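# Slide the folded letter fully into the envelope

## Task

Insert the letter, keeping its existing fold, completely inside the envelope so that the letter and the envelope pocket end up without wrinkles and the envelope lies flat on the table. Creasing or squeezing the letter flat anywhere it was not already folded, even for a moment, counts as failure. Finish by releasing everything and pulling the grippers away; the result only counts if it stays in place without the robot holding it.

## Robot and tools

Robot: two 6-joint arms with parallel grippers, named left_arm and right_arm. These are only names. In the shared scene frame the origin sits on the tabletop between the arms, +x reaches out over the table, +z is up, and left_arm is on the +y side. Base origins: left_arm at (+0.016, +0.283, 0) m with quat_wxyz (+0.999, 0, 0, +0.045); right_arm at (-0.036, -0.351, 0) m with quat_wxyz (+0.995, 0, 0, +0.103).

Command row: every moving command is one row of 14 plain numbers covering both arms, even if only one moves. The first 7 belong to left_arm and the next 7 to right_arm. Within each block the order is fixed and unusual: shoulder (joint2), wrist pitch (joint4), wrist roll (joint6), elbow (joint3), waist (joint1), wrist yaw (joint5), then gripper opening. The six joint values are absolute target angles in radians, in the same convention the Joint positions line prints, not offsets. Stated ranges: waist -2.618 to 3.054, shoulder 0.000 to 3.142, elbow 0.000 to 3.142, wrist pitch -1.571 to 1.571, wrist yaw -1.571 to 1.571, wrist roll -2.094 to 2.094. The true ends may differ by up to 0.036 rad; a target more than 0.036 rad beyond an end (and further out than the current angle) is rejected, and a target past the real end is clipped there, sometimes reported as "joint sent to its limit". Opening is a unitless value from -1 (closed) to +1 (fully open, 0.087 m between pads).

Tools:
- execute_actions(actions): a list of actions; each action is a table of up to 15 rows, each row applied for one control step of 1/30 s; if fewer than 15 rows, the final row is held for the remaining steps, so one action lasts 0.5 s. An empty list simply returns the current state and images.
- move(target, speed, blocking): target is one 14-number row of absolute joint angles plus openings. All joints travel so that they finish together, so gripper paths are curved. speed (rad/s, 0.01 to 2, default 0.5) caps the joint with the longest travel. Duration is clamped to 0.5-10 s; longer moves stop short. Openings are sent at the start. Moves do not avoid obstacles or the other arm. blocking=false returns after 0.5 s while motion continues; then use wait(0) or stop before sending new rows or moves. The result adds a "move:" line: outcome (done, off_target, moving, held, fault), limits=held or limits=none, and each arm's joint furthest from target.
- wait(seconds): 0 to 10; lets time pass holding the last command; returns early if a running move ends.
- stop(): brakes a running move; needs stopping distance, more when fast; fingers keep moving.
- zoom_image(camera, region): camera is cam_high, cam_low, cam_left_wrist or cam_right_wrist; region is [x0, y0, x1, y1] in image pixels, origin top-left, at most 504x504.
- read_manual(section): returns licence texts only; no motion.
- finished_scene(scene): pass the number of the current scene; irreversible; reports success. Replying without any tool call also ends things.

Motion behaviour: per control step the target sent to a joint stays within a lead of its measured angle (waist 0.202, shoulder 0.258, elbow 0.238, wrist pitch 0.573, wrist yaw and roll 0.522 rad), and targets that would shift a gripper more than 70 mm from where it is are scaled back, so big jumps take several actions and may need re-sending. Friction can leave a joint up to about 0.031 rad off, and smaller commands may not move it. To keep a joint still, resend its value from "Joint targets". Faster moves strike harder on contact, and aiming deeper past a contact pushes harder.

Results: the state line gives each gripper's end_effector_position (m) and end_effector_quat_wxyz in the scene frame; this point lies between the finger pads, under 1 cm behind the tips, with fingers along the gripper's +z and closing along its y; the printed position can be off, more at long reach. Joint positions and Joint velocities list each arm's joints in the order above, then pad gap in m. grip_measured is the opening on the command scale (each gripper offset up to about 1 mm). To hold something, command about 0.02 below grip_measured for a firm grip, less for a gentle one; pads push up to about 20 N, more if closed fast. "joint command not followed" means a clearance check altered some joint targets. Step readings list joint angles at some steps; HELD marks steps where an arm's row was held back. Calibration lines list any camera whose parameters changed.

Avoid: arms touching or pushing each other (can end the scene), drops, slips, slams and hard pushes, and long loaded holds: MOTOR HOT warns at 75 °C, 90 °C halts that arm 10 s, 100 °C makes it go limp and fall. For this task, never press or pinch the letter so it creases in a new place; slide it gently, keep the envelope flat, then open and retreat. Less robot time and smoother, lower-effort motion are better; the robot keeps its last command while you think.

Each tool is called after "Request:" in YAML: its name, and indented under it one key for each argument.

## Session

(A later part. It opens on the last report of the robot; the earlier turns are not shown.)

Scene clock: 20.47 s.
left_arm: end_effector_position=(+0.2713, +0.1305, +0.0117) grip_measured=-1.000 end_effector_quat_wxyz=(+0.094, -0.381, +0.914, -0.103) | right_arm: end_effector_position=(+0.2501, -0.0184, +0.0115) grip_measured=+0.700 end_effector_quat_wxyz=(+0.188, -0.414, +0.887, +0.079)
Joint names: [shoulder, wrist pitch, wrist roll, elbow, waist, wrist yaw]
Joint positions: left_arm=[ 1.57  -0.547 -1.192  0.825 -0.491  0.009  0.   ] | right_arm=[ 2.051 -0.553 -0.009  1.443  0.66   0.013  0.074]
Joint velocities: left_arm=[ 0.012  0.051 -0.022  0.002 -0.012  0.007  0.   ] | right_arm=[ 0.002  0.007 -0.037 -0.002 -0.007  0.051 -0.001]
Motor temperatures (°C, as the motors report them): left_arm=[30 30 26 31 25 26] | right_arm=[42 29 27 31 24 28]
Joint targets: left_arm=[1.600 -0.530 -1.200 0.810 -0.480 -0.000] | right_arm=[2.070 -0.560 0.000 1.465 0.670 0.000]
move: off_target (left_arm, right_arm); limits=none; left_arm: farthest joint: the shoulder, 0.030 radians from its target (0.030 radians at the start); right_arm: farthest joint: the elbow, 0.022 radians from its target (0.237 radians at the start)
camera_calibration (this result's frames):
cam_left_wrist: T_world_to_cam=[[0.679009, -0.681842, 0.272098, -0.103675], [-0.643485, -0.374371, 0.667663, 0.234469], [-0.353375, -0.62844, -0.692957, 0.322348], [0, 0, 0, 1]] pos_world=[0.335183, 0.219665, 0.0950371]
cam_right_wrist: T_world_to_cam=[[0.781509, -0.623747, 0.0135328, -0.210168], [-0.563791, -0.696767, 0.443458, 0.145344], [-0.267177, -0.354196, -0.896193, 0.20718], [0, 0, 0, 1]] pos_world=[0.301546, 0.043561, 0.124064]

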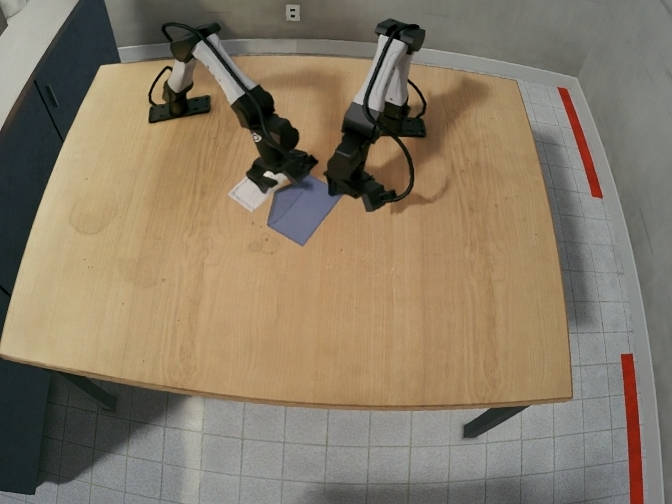

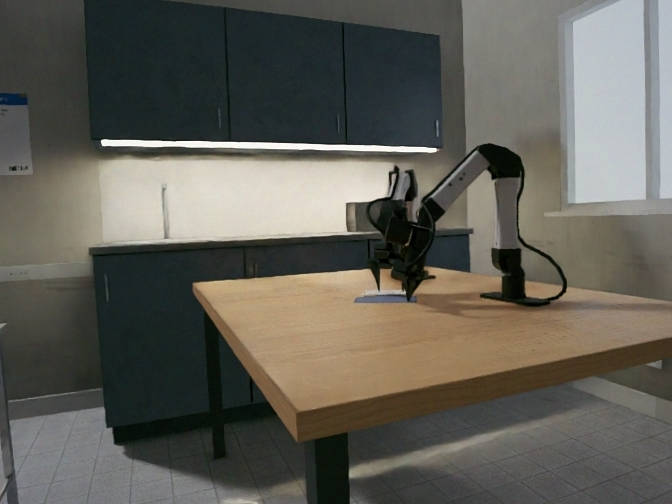

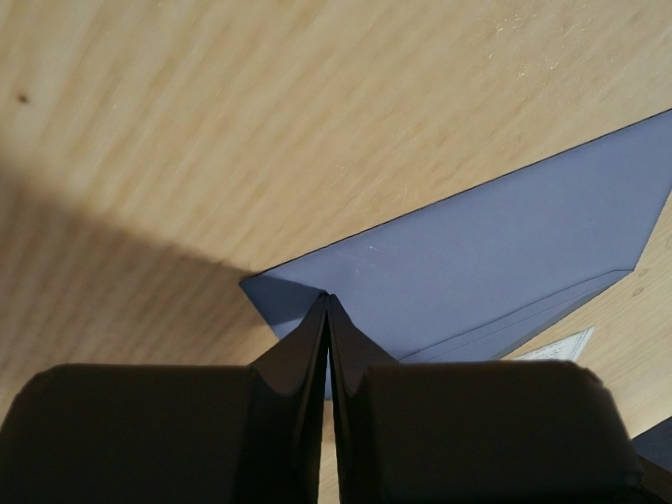

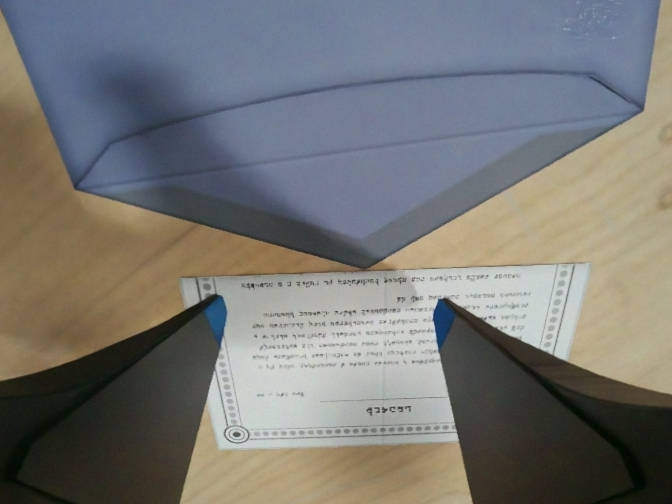

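Slipped; press harder.

Request:
move:
  target: [1.6,-0.53,-1.2,0.81,-0.48,0,-1, 1.86,-0.5,0,1.2,0.59,0,0.7]

Request:
move:
  target: [1.6,-0.53,-1.2,0.81,-0.48,0,-1, 1.95,-0.5,0,1.2,0.59,0,0.7]
  speed: 0.15

Request:
move:
  target: [1.6,-0.53,-1.2,0.81,-0.48,0,-1, 2.12,-0.56,-0.05,1.465,0.645,0,0.7]
  speed: 0.05

Scene clock: 21.73 s.
left_arm: end_effector_position=(+0.2713, +0.1305, +0.0117) grip_measured=-1.000 end_effector_quat_wxyz=(+0.094, -0.381, +0.914, -0.103) | right_arm: end_effector_position=(+0.2351, -0.0735, +0.0142) grip_measured=+0.700 end_effector_quat_wxyz=(+0.182, -0.386, +0.901, +0.070)
Joint names: [shoulder, wrist pitch, wrist roll, elbow, waist, wrist yaw]
Joint positions: left_arm=[ 1.57  -0.547 -1.192  0.825 -0.491  0.009  0.   ] | right_arm=[ 1.883 -0.513 -0.009  1.218  0.598  0.013  0.074]
Joint velocities: left_arm=[-0.002  0.051 -0.051  0.002  0.002 -0.037  0.   ] | right_arm=[ 0.012 -0.037 -0.022  0.007 -0.017  0.022 -0.   ]
Motor temperatures (°C, as the motors report them): left_arm=[30 30 26 31 25 26] | right_arm=[42 29 27 31 24 28]
Joint targets: left_arm=[1.600 -0.530 -1.200 0.810 -0.480 -0.000] | right_arm=[1.860 -0.500 -0.000 1.200 0.590 0.000]
move: off_target (left_arm, right_arm); limits=none; left_arm: farthest joint: the shoulder, 0.030 radians from its target (0.030 radians at the start); right_arm: farthest joint: the shoulder, 0.023 radians from its target (0.191 radians at the start)
camera_calibration (this result's frames):
cam_left_wrist: T_world_to_cam=[[0.679009, -0.681842, 0.272098, -0.103675], [-0.643485, -0.374371, 0.667663, 0.234469], [-0.353375, -0.62844, -0.692957, 0.322348], [0, 0, 0, 1]] pos_world=[0.335183, 0.219665, 0.0950371]
cam_right_wrist: T_world_to_cam=[[0.741148, -0.671216, 0.0129787, -0.226827], [-0.600633, -0.654327, 0.459451, 0.108813], [-0.299899, -0.348317, -0.888108, 0.194075], [0, 0, 0, 1]] pos_world=[0.291672, -0.0134514, 0.125309]

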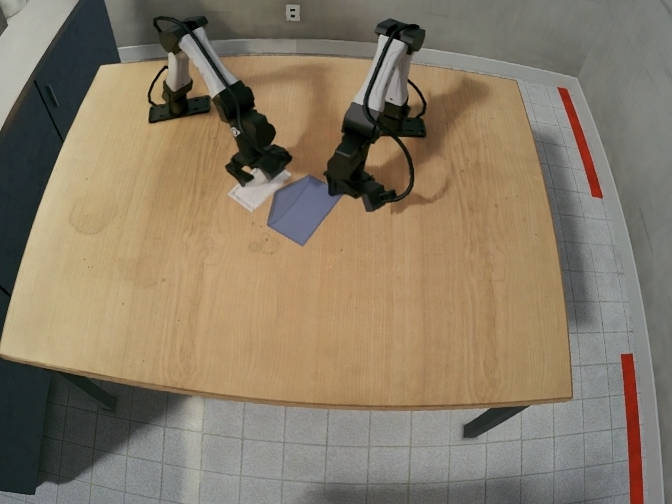

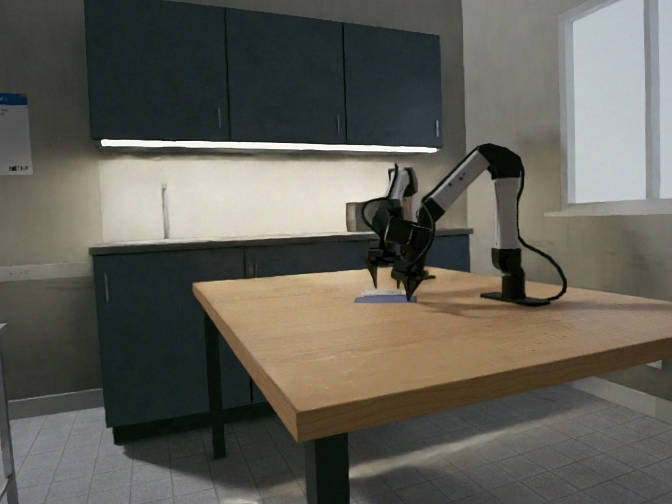

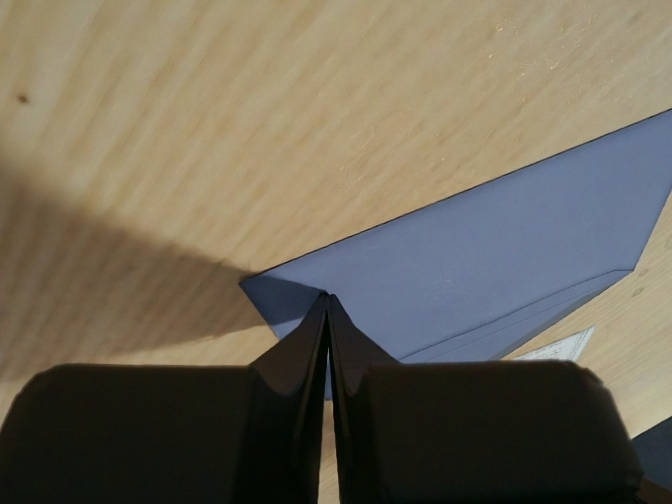

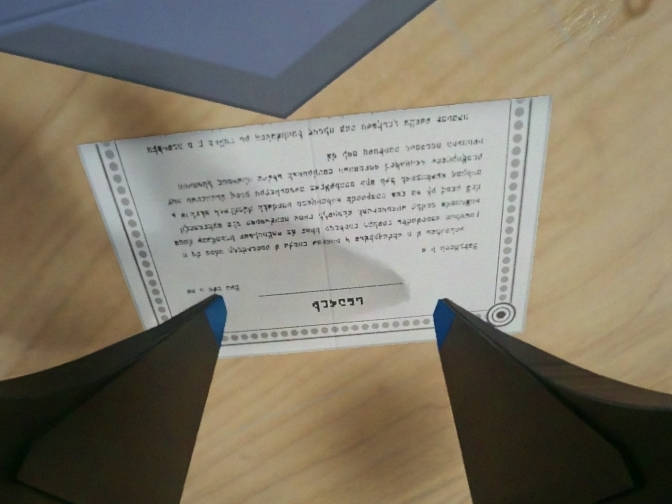

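Scene clock: 22.43 s.
left_arm: end_effector_position=(+0.2713, +0.1305, +0.0117) grip_measured=-1.000 end_effector_quat_wxyz=(+0.094, -0.381, +0.914, -0.103) | right_arm: end_effector_position=(+0.2331, -0.0753, +0.0038) grip_measured=+0.700 end_effector_quat_wxyz=(+0.169, -0.387, +0.904, +0.065)
Joint names: [shoulder, wrist pitch, wrist roll, elbow, waist, wrist yaw]
Joint positions: left_arm=[ 1.57  -0.547 -1.192  0.825 -0.491  0.009  0.   ] | right_arm=[ 1.912 -0.512 -0.008  1.218  0.597  0.011  0.074]
Joint velocities: left_arm=[-0.012 -0.037 -0.081  0.012  0.002 -0.037  0.   ] | right_arm=[-0.012 -0.022 -0.037 -0.002 -0.012 -0.081  0.001]
Motor temperatures (°C, as the motors report them): left_arm=[30 30 26 31 25 26] | right_arm=[42 29 27 31 24 28]
Joint targets: left_arm=[1.600 -0.530 -1.200 0.810 -0.480 -0.000] | right_arm=[1.950 -0.500 0.000 1.200 0.590 -0.000]
move: off_target (left_arm, right_arm); limits=none; left_arm: farthest joint: the shoulder, 0.030 radians from its target (0.030 radians at the start); right_arm: farthest joint: the shoulder, 0.038 radians from its target (0.067 radians at the start)
camera_calibration (this result's frames):
cam_left_wrist: T_world_to_cam=[[0.679009, -0.681842, 0.272098, -0.103675], [-0.643485, -0.374371, 0.667663, 0.234469], [-0.353375, -0.62844, -0.692957, 0.322348], [0, 0, 0, 1]] pos_world=[0.335183, 0.219665, 0.0950371]
cam_right_wrist: T_world_to_cam=[[0.740963, -0.671475, 0.00971311, -0.226433], [-0.591234, -0.645423, 0.483602, 0.109592], [-0.318458, -0.364074, -0.875234, 0.186666], [0, 0, 0, 1]] pos_world=[0.292018, -0.0133506, 0.112577]

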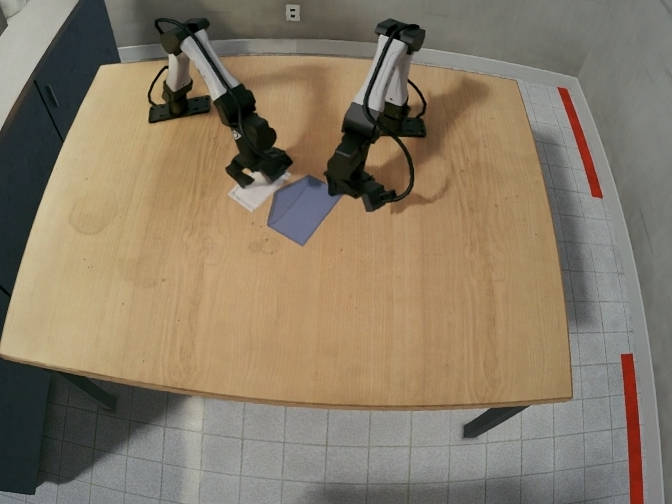

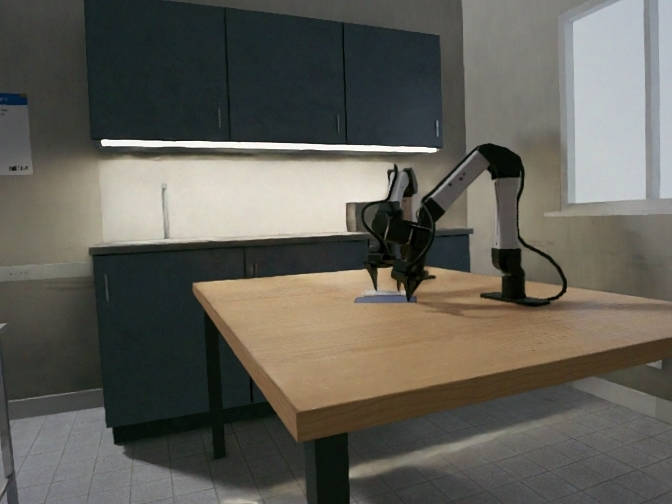

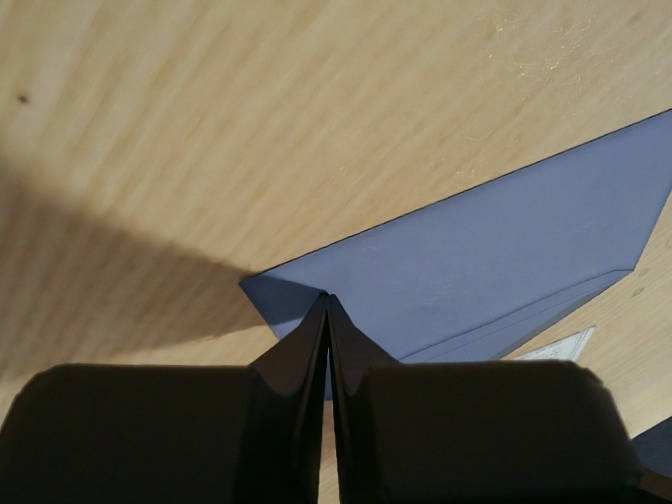

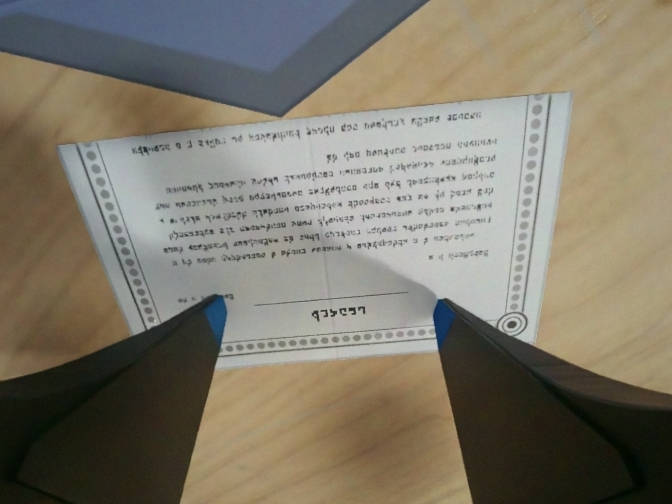

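Scene clock: 27.63 s.
left_arm: end_effector_position=(+0.2713, +0.1305, +0.0117) grip_measured=-1.000 end_effector_quat_wxyz=(+0.094, -0.381, +0.914, -0.103) | right_arm: end_effector_position=(+0.2556, -0.0325, +0.0044) grip_measured=+0.700 end_effector_quat_wxyz=(+0.169, -0.420, +0.889, +0.067)
Joint names: [shoulder, wrist pitch, wrist roll, elbow, waist, wrist yaw]
Joint positions: left_arm=[ 1.57  -0.547 -1.192  0.825 -0.491  0.009  0.   ] | right_arm=[ 2.071 -0.588 -0.047  1.454  0.63   0.006  0.074]
Joint velocities: left_arm=[-0.012  0.066  0.037 -0.007 -0.007 -0.037  0.   ] | right_arm=[ 0.017 -0.007 -0.007 -0.022  0.012  0.037  0.001]
Motor temperatures (°C, as the motors report them): left_arm=[31 30 26 32 25 26] | right_arm=[42 30 27 32 24 28]
Joint targets: left_arm=[1.600 -0.530 -1.200 0.810 -0.480 -0.000] | right_arm=[2.120 -0.560 -0.050 1.465 0.645 -0.000]
move: off_target (left_arm, right_arm); limits=none; left_arm: farthest joint: the shoulder, 0.030 radians from its target (0.030 radians at the start); right_arm: farthest joint: the shoulder, 0.049 radians from its target (0.208 radians at the start)
camera_calibration (this result's frames):
cam_left_wrist: T_world_to_cam=[[0.679009, -0.681842, 0.272098, -0.103675], [-0.643485, -0.374371, 0.667663, 0.234469], [-0.353375, -0.62844, -0.692957, 0.322348], [0, 0, 0, 1]] pos_world=[0.335183, 0.219665, 0.0950371]
cam_right_wrist: T_world_to_cam=[[0.786648, -0.617091, 0.0195831, -0.22424], [-0.547772, -0.682947, 0.483249, 0.137967], [-0.284834, -0.390874, -0.875264, 0.200455], [0, 0, 0, 1]] pos_world=[0.309069, 0.0342001, 0.11317]

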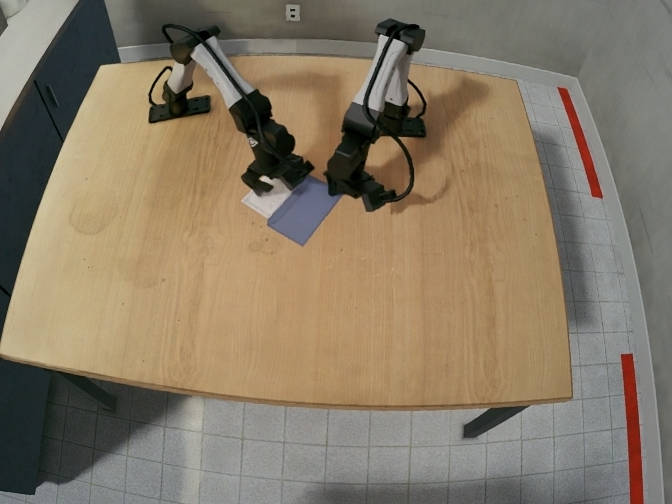

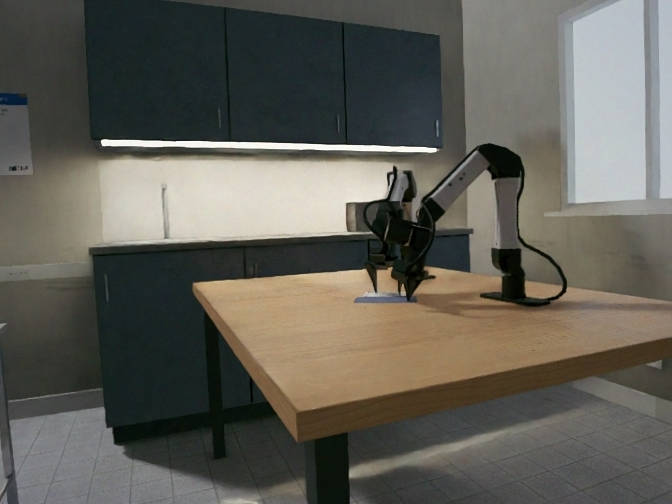

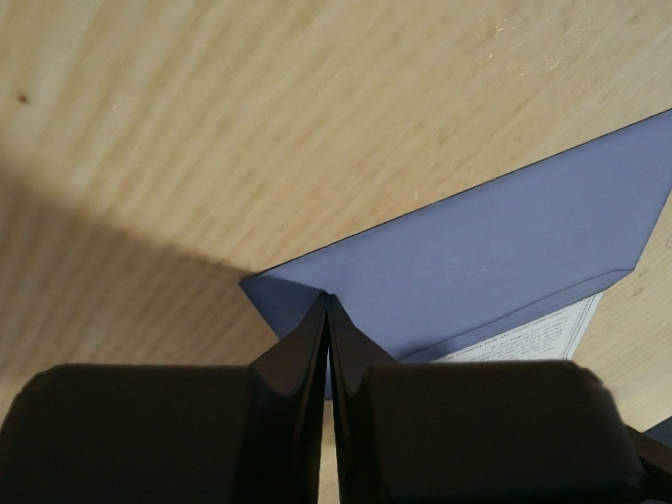

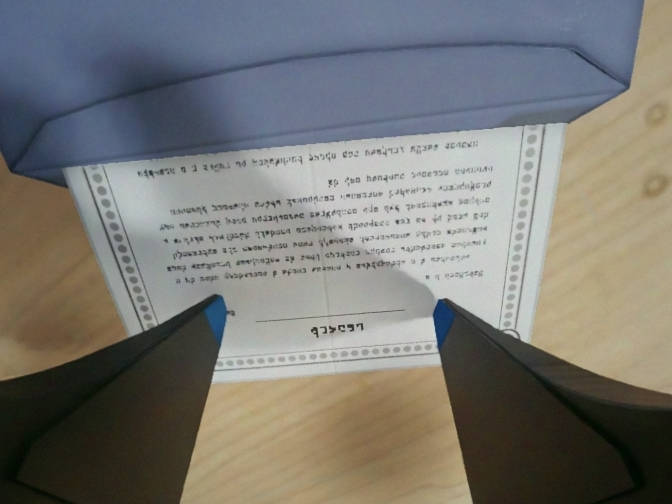

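Request:
move:
  target: [1.6,-0.53,-1.2,0.81,-0.48,0,-1, 2.2,-0.56,-0.08,1.585,0.655,0,0.7]
  speed: 0.04

Request:
move:
  target: [1.6,-0.53,-1.2,0.81,-0.48,0,-1, 2.08,-0.5,-0.1,1.5,0.645,0,0.7]
  speed: 0.2

Scene clock: 31.30 s.
left_arm: end_effector_position=(+0.2713, +0.1305, +0.0117) grip_measured=-1.000 end_effector_quat_wxyz=(+0.094, -0.381, +0.914, -0.103) | right_arm: end_effector_position=(+0.2716, -0.0073, +0.0047) grip_measured=+0.700 end_effector_quat_wxyz=(+0.183, -0.436, +0.878, +0.074)
Joint names: [shoulder, wrist pitch, wrist roll, elbow, waist, wrist yaw]
Joint positions: left_arm=[ 1.57  -0.547 -1.192  0.825 -0.491  0.009  0.   ] | right_arm=[ 2.151 -0.596 -0.074  1.574  0.642  0.002  0.074]
Joint velocities: left_arm=[-0.012 -0.007  0.081 -0.007 -0.012 -0.022  0.   ] | right_arm=[ 0.002 -0.066  0.022 -0.002 -0.002 -0.007 -0.   ]
Motor temperatures (°C, as the motors report them): left_arm=[31 29 26 32 25 26] | right_arm=[43 30 27 32 24 28]
Joint targets: left_arm=[1.600 -0.530 -1.200 0.810 -0.480 0.000] | right_arm=[2.200 -0.560 -0.080 1.585 0.655 -0.000]
move: off_target (left_arm, right_arm); limits=none; left_arm: farthest joint: the shoulder, 0.030 radians from its target (0.030 radians at the start); right_arm: farthest joint: the shoulder, 0.049 radians from its target (0.129 radians at the start)
camera_calibration (this result's frames):
cam_left_wrist: T_world_to_cam=[[0.679009, -0.681842, 0.272098, -0.103675], [-0.643485, -0.374371, 0.667663, 0.234469], [-0.353375, -0.62844, -0.692957, 0.322348], [0, 0, 0, 1]] pos_world=[0.335183, 0.219665, 0.0950371]
cam_right_wrist: T_world_to_cam=[[0.80931, -0.58671, 0.0280969, -0.227318], [-0.532642, -0.712883, 0.456169, 0.159523], [-0.247609, -0.384148, -0.889449, 0.205149], [0, 0, 0, 1]] pos_world=[0.319736, 0.059159, 0.116087]

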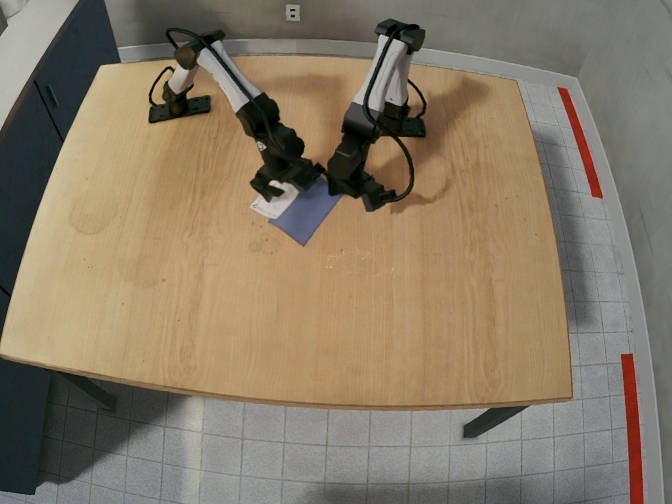

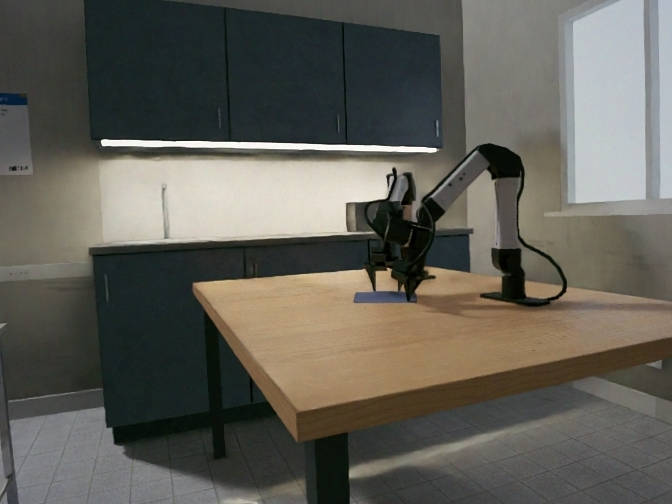

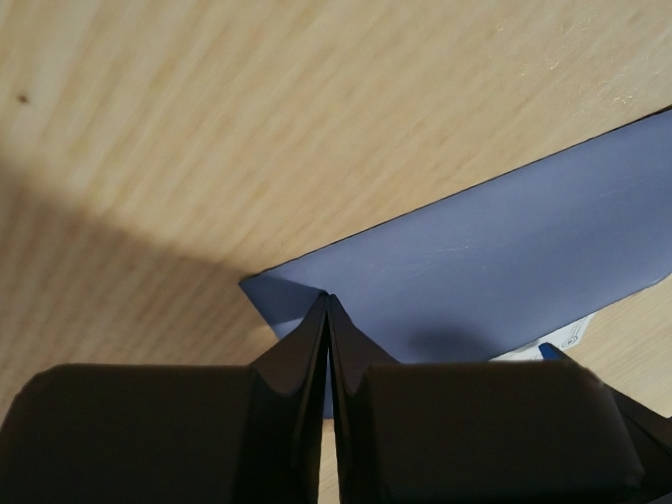

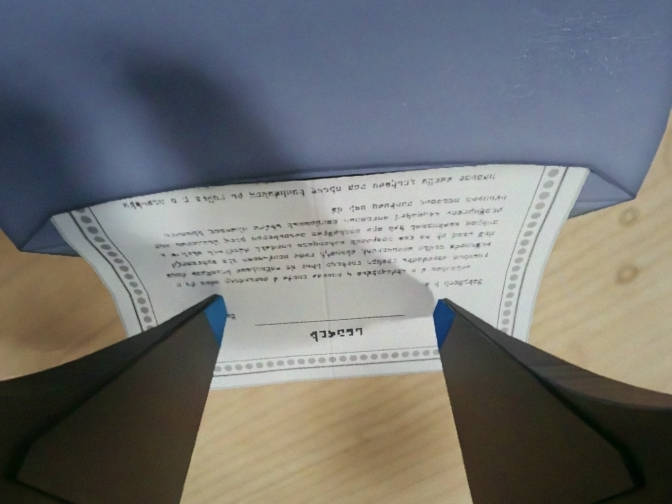

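Scene clock: 32.37 s.
left_arm: end_effector_position=(+0.2713, +0.1305, +0.0117) grip_measured=-1.000 end_effector_quat_wxyz=(+0.094, -0.381, +0.914, -0.103) | right_arm: end_effector_position=(+0.2767, -0.0026, +0.0140) grip_measured=+0.700 end_effector_quat_wxyz=(+0.217, -0.440, +0.867, +0.085)
Joint names: [shoulder, wrist pitch, wrist roll, elbow, waist, wrist yaw]
Joint positions: left_arm=[ 1.57  -0.547 -1.192  0.825 -0.491  0.009  0.   ] | right_arm=[ 2.105 -0.513 -0.091  1.518  0.642  0.002  0.074]
Joint velocities: left_arm=[-0.012  0.037  0.037  0.002  0.002  0.081  0.   ] | right_arm=[-0.007 -0.037  0.007  0.002  0.012  0.007  0.001]
Motor temperatures (°C, as the motors report them): left_arm=[31 29 26 32 25 26] | right_arm=[43 30 27 32 24 28]
Joint targets: left_arm=[1.600 -0.530 -1.200 0.810 -0.480 0.000] | right_arm=[2.080 -0.500 -0.100 1.500 0.645 0.000]
move: off_target (left_arm, right_arm); limits=none; left_arm: farthest joint: the shoulder, 0.030 radians from its target (0.030 radians at the start); right_arm: farthest joint: the shoulder, 0.025 radians from its target (0.071 radians at the start)
camera_calibration (this result's frames):
cam_left_wrist: T_world_to_cam=[[0.679009, -0.681842, 0.272098, -0.103675], [-0.643485, -0.374371, 0.667663, 0.234469], [-0.353375, -0.62844, -0.692957, 0.322348], [0, 0, 0, 1]] pos_world=[0.335183, 0.219665, 0.0950371]
cam_right_wrist: T_world_to_cam=[[0.816251, -0.576122, 0.0426333, -0.231026], [-0.544504, -0.742597, 0.389956, 0.165463], [-0.193003, -0.341516, -0.919846, 0.201938], [0, 0, 0, 1]] pos_world=[0.317645, 0.0587385, 0.131078]

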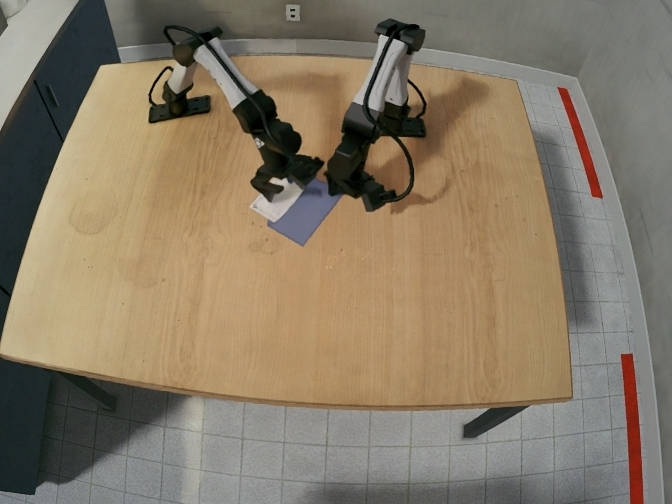

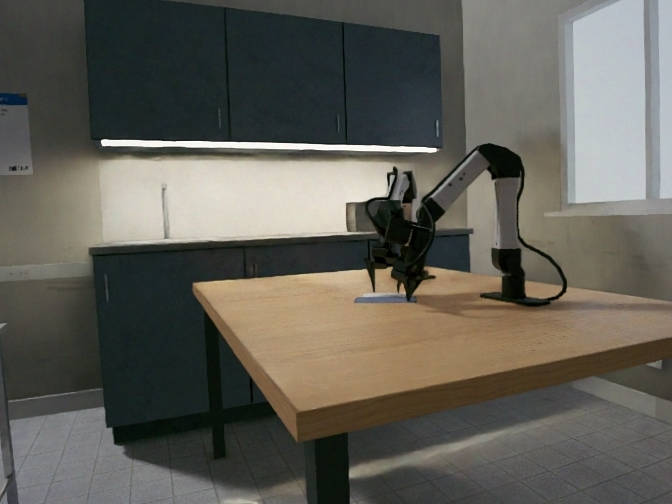

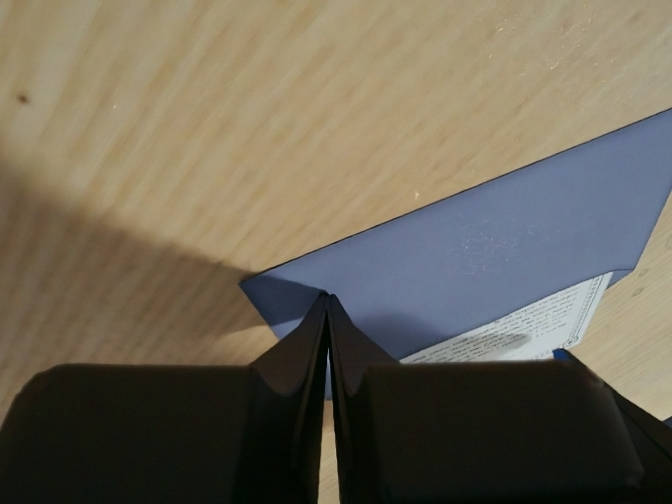

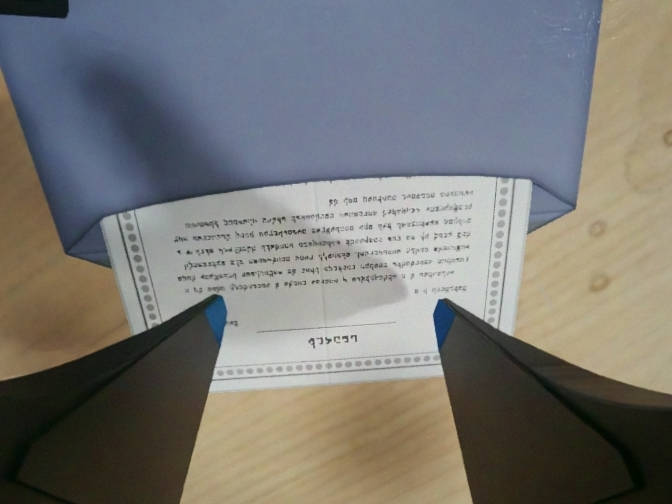

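Entered. Regrip at rear edge, wide.

Request:
move:
  target: [1.6,-0.53,-1.2,0.81,-0.48,0,-1, 2.02,-0.5,-0.1,1.41,0.645,0,1]
  speed: 0.2

Request:
move:
  target: [1.6,-0.53,-1.2,0.81,-0.48,0,-1, 2.105,-0.5,-0.1,1.41,0.645,0,1]
  speed: 0.1

Request:
move:
  target: [1.6,-0.53,-1.2,0.81,-0.48,0,-1, 2.165,-0.49,-0.1,1.52,0.66,0,1]
  speed: 0.03

Scene clock: 33.43 s.
left_arm: end_effector_position=(+0.2713, +0.1305, +0.0117) grip_measured=-1.000 end_effector_quat_wxyz=(+0.094, -0.381, +0.914, -0.103) | right_arm: end_effector_position=(+0.2612, -0.0201, +0.0127) grip_measured=+1.000 end_effector_quat_wxyz=(+0.205, -0.441, +0.870, +0.081)
Joint names: [shoulder, wrist pitch, wrist roll, elbow, waist, wrist yaw]
Joint positions: left_arm=[ 1.57  -0.547 -1.192  0.825 -0.491  0.009  0.   ] | right_arm=[ 2.044 -0.511 -0.091  1.428  0.642  0.002  0.087]
Joint velocities: left_arm=[-0.002  0.022 -0.007  0.002  0.007 -0.007  0.   ] | right_arm=[ 0.017  0.007 -0.037 -0.017  0.012 -0.095  0.   ]
Motor temperatures (°C, as the motors report them): left_arm=[31 29 26 32 25 26] | right_arm=[44 30 27 32 24 28]
Joint targets: left_arm=[1.600 -0.530 -1.200 0.810 -0.480 0.000] | right_arm=[2.020 -0.500 -0.100 1.410 0.645 -0.000]
move: off_target (left_arm, right_arm); limits=none; left_arm: farthest joint: the shoulder, 0.030 radians from its target (0.030 radians at the start); right_arm: farthest joint: the shoulder, 0.024 radians from its target (0.085 radians at the start)
camera_calibration (this result's frames):
cam_left_wrist: T_world_to_cam=[[0.679009, -0.681842, 0.272098, -0.103675], [-0.643485, -0.374371, 0.667663, 0.234469], [-0.353375, -0.62844, -0.692957, 0.322348], [0, 0, 0, 1]] pos_world=[0.335183, 0.219665, 0.0950371]
cam_right_wrist: T_world_to_cam=[[0.816999, -0.575274, 0.0396574, -0.228597], [-0.537191, -0.734305, 0.414995, 0.142516], [-0.209615, -0.360354, -0.908959, 0.195612], [0, 0, 0, 1]] pos_world=[0.304325, 0.0436336, 0.127726]

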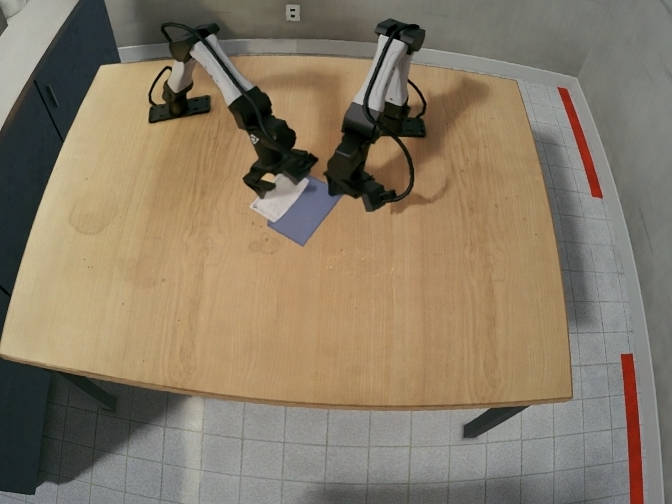

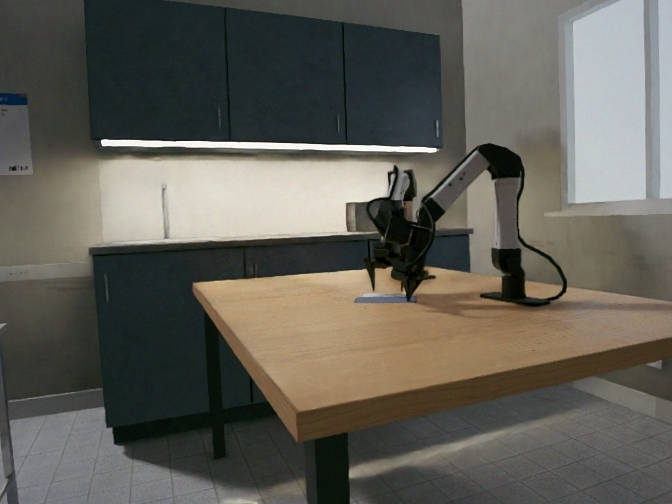

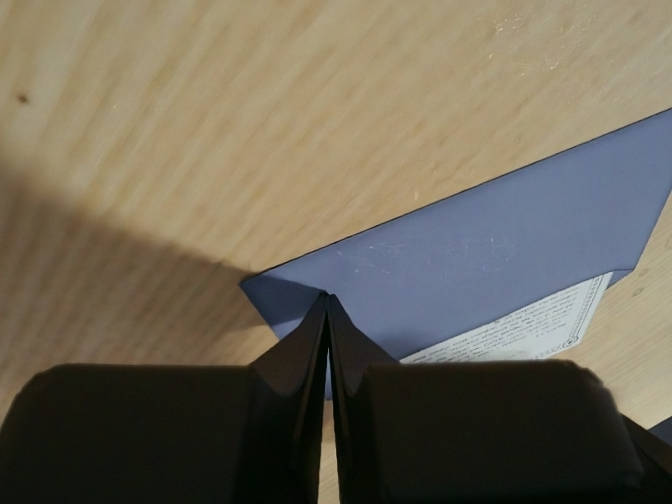

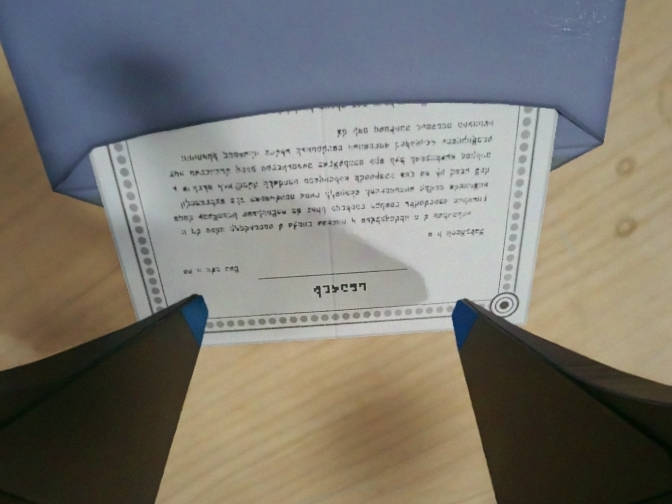

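Scene clock: 34.27 s.
left_arm: end_effector_position=(+0.2713, +0.1305, +0.0117) grip_measured=-1.000 end_effector_quat_wxyz=(+0.094, -0.381, +0.914, -0.103) | right_arm: end_effector_position=(+0.2603, -0.0209, +0.0053) grip_measured=+1.000 end_effector_quat_wxyz=(+0.198, -0.442, +0.871, +0.078)
Joint names: [shoulder, wrist pitch, wrist roll, elbow, waist, wrist yaw]
Joint positions: left_arm=[ 1.57  -0.547 -1.192  0.825 -0.491  0.009  0.   ] | right_arm=[ 2.062 -0.508 -0.092  1.428  0.642  0.001  0.087]
Joint velocities: left_arm=[-0.007 -0.007  0.037 -0.022 -0.007  0.051  0.   ] | right_arm=[ 0.007  0.022 -0.037  0.002  0.007  0.051  0.   ]
Motor temperatures (°C, as the motors report them): left_arm=[31 29 26 32 25 26] | right_arm=[44 30 27 32 24 28]
Joint targets: left_arm=[1.600 -0.530 -1.200 0.810 -0.480 -0.000] | right_arm=[2.105 -0.500 -0.100 1.410 0.645 0.000]
move: off_target (left_arm, right_arm); limits=none; left_arm: farthest joint: the shoulder, 0.030 radians from its target (0.030 radians at the start); right_arm: farthest joint: the shoulder, 0.043 radians from its target (0.061 radians at the start)
camera_calibration (this result's frames):
cam_left_wrist: T_world_to_cam=[[0.679009, -0.681842, 0.272098, -0.103675], [-0.643485, -0.374371, 0.667663, 0.234469], [-0.353375, -0.62844, -0.692957, 0.322348], [0, 0, 0, 1]] pos_world=[0.335183, 0.219665, 0.0950371]
cam_right_wrist: T_world_to_cam=[[0.818083, -0.573892, 0.0372718, -0.228243], [-0.531847, -0.730305, 0.428712, 0.143126], [-0.218815, -0.370545, -0.902672, 0.190528], [0, 0, 0, 1]] pos_world=[0.304533, 0.0441386, 0.119132]

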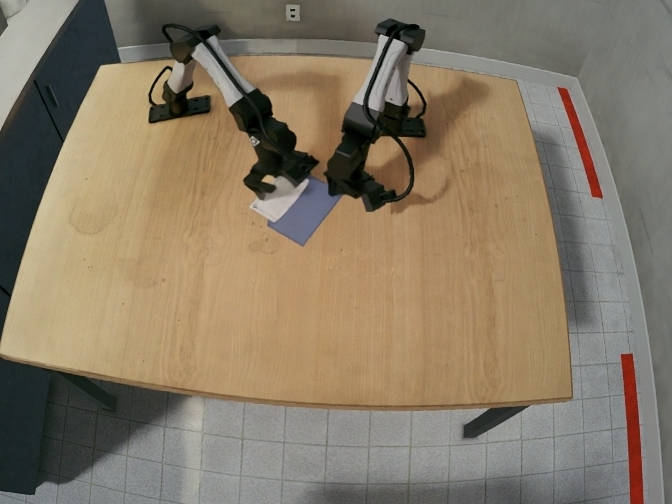

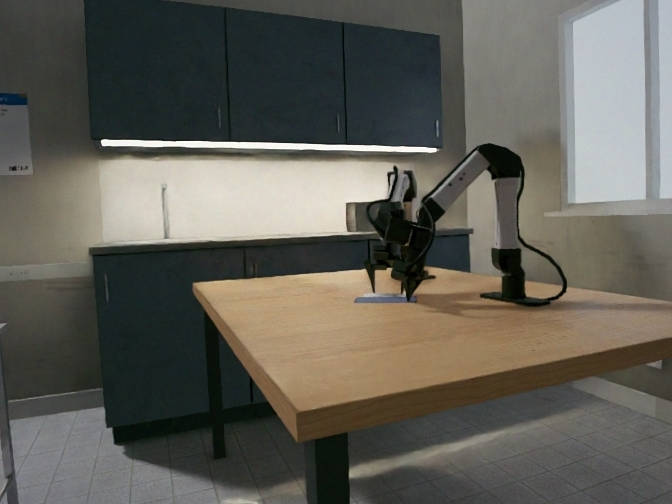

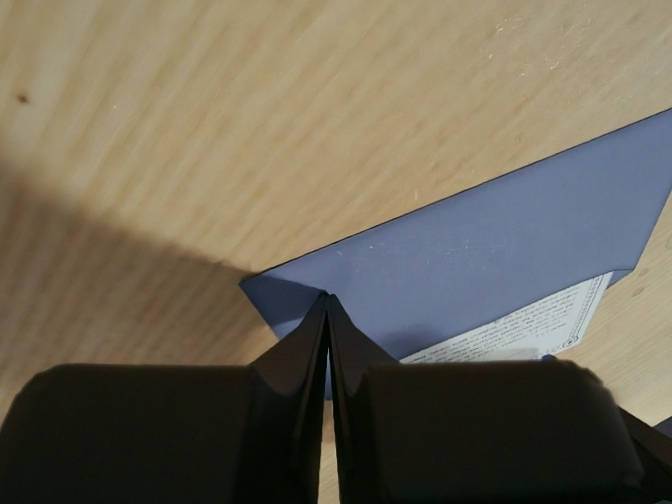

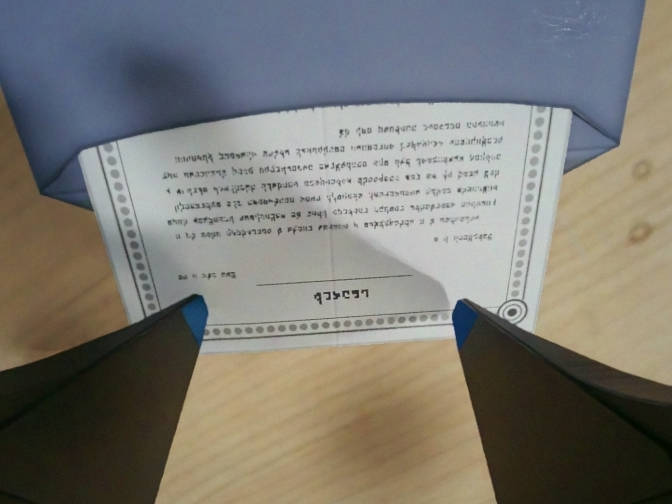

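Scene clock: 37.93 s.
left_arm: end_effector_position=(+0.2713, +0.1305, +0.0117) grip_measured=-1.000 end_effector_quat_wxyz=(+0.094, -0.381, +0.914, -0.103) | right_arm: end_effector_position=(+0.2703, -0.0061, +0.0053) grip_measured=+1.000 end_effector_quat_wxyz=(+0.202, -0.445, +0.868, +0.082)
Joint names: [shoulder, wrist pitch, wrist roll, elbow, waist, wrist yaw]
Joint positions: left_arm=[ 1.57  -0.547 -1.192  0.825 -0.491  0.009  0.   ] | right_arm=[ 2.116 -0.524 -0.095  1.509  0.645 -0.004  0.087]
Joint velocities: left_arm=[-0.007  0.007 -0.066  0.002 -0.012  0.051  0.   ] | right_arm=[ 0.002  0.007 -0.022 -0.002  0.002 -0.007  0.   ]
Motor temperatures (°C, as the motors report them): left_arm=[31 29 26 32 25 26] | right_arm=[44 30 27 33 24 28]
Joint targets: left_arm=[1.600 -0.530 -1.200 0.810 -0.480 0.000] | right_arm=[2.165 -0.490 -0.100 1.520 0.660 -0.000]
move: off_target (left_arm, right_arm); limits=none; left_arm: farthest joint: the shoulder, 0.030 radians from its target (0.030 radians at the start); right_arm: farthest joint: the shoulder, 0.049 radians from its target (0.103 radians at the start)
camera_calibration (this result's frames):
cam_left_wrist: T_world_to_cam=[[0.679009, -0.681842, 0.272098, -0.103675], [-0.643485, -0.374371, 0.667663, 0.234469], [-0.353375, -0.62844, -0.692957, 0.322348], [0, 0, 0, 1]] pos_world=[0.335183, 0.219665, 0.0950371]
cam_right_wrist: T_world_to_cam=[[0.823017, -0.566896, 0.0356499, -0.229202], [-0.527422, -0.739393, 0.418479, 0.158032], [-0.210875, -0.363218, -0.907527, 0.196109], [0, 0, 0, 1]] pos_world=[0.313341, 0.0581436, 0.120012]

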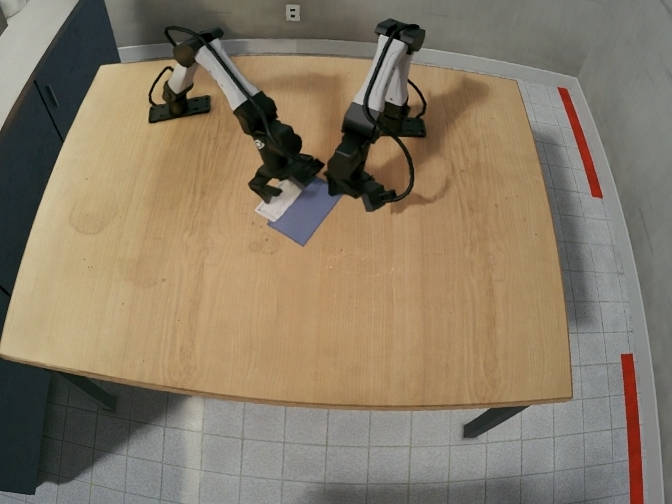

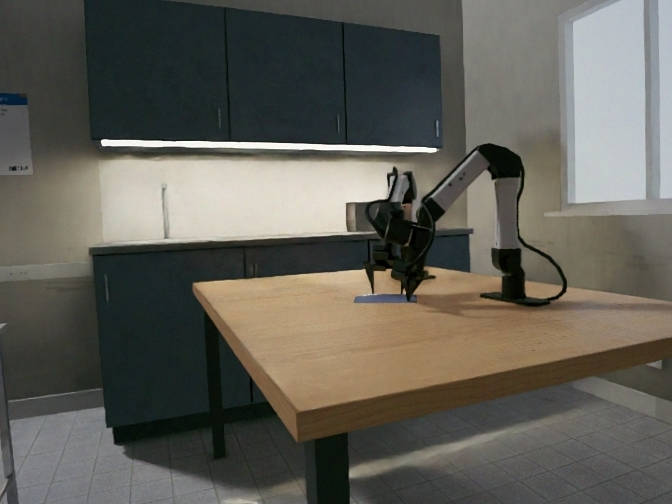

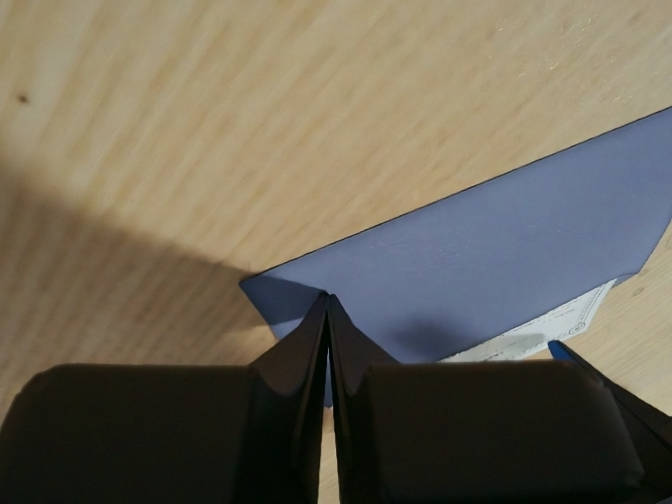

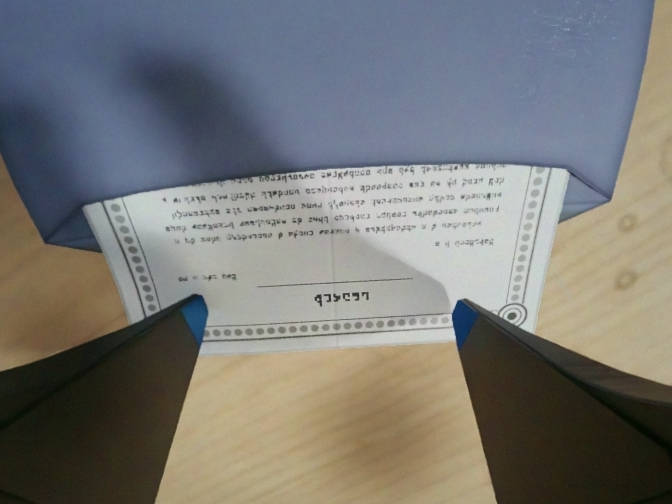

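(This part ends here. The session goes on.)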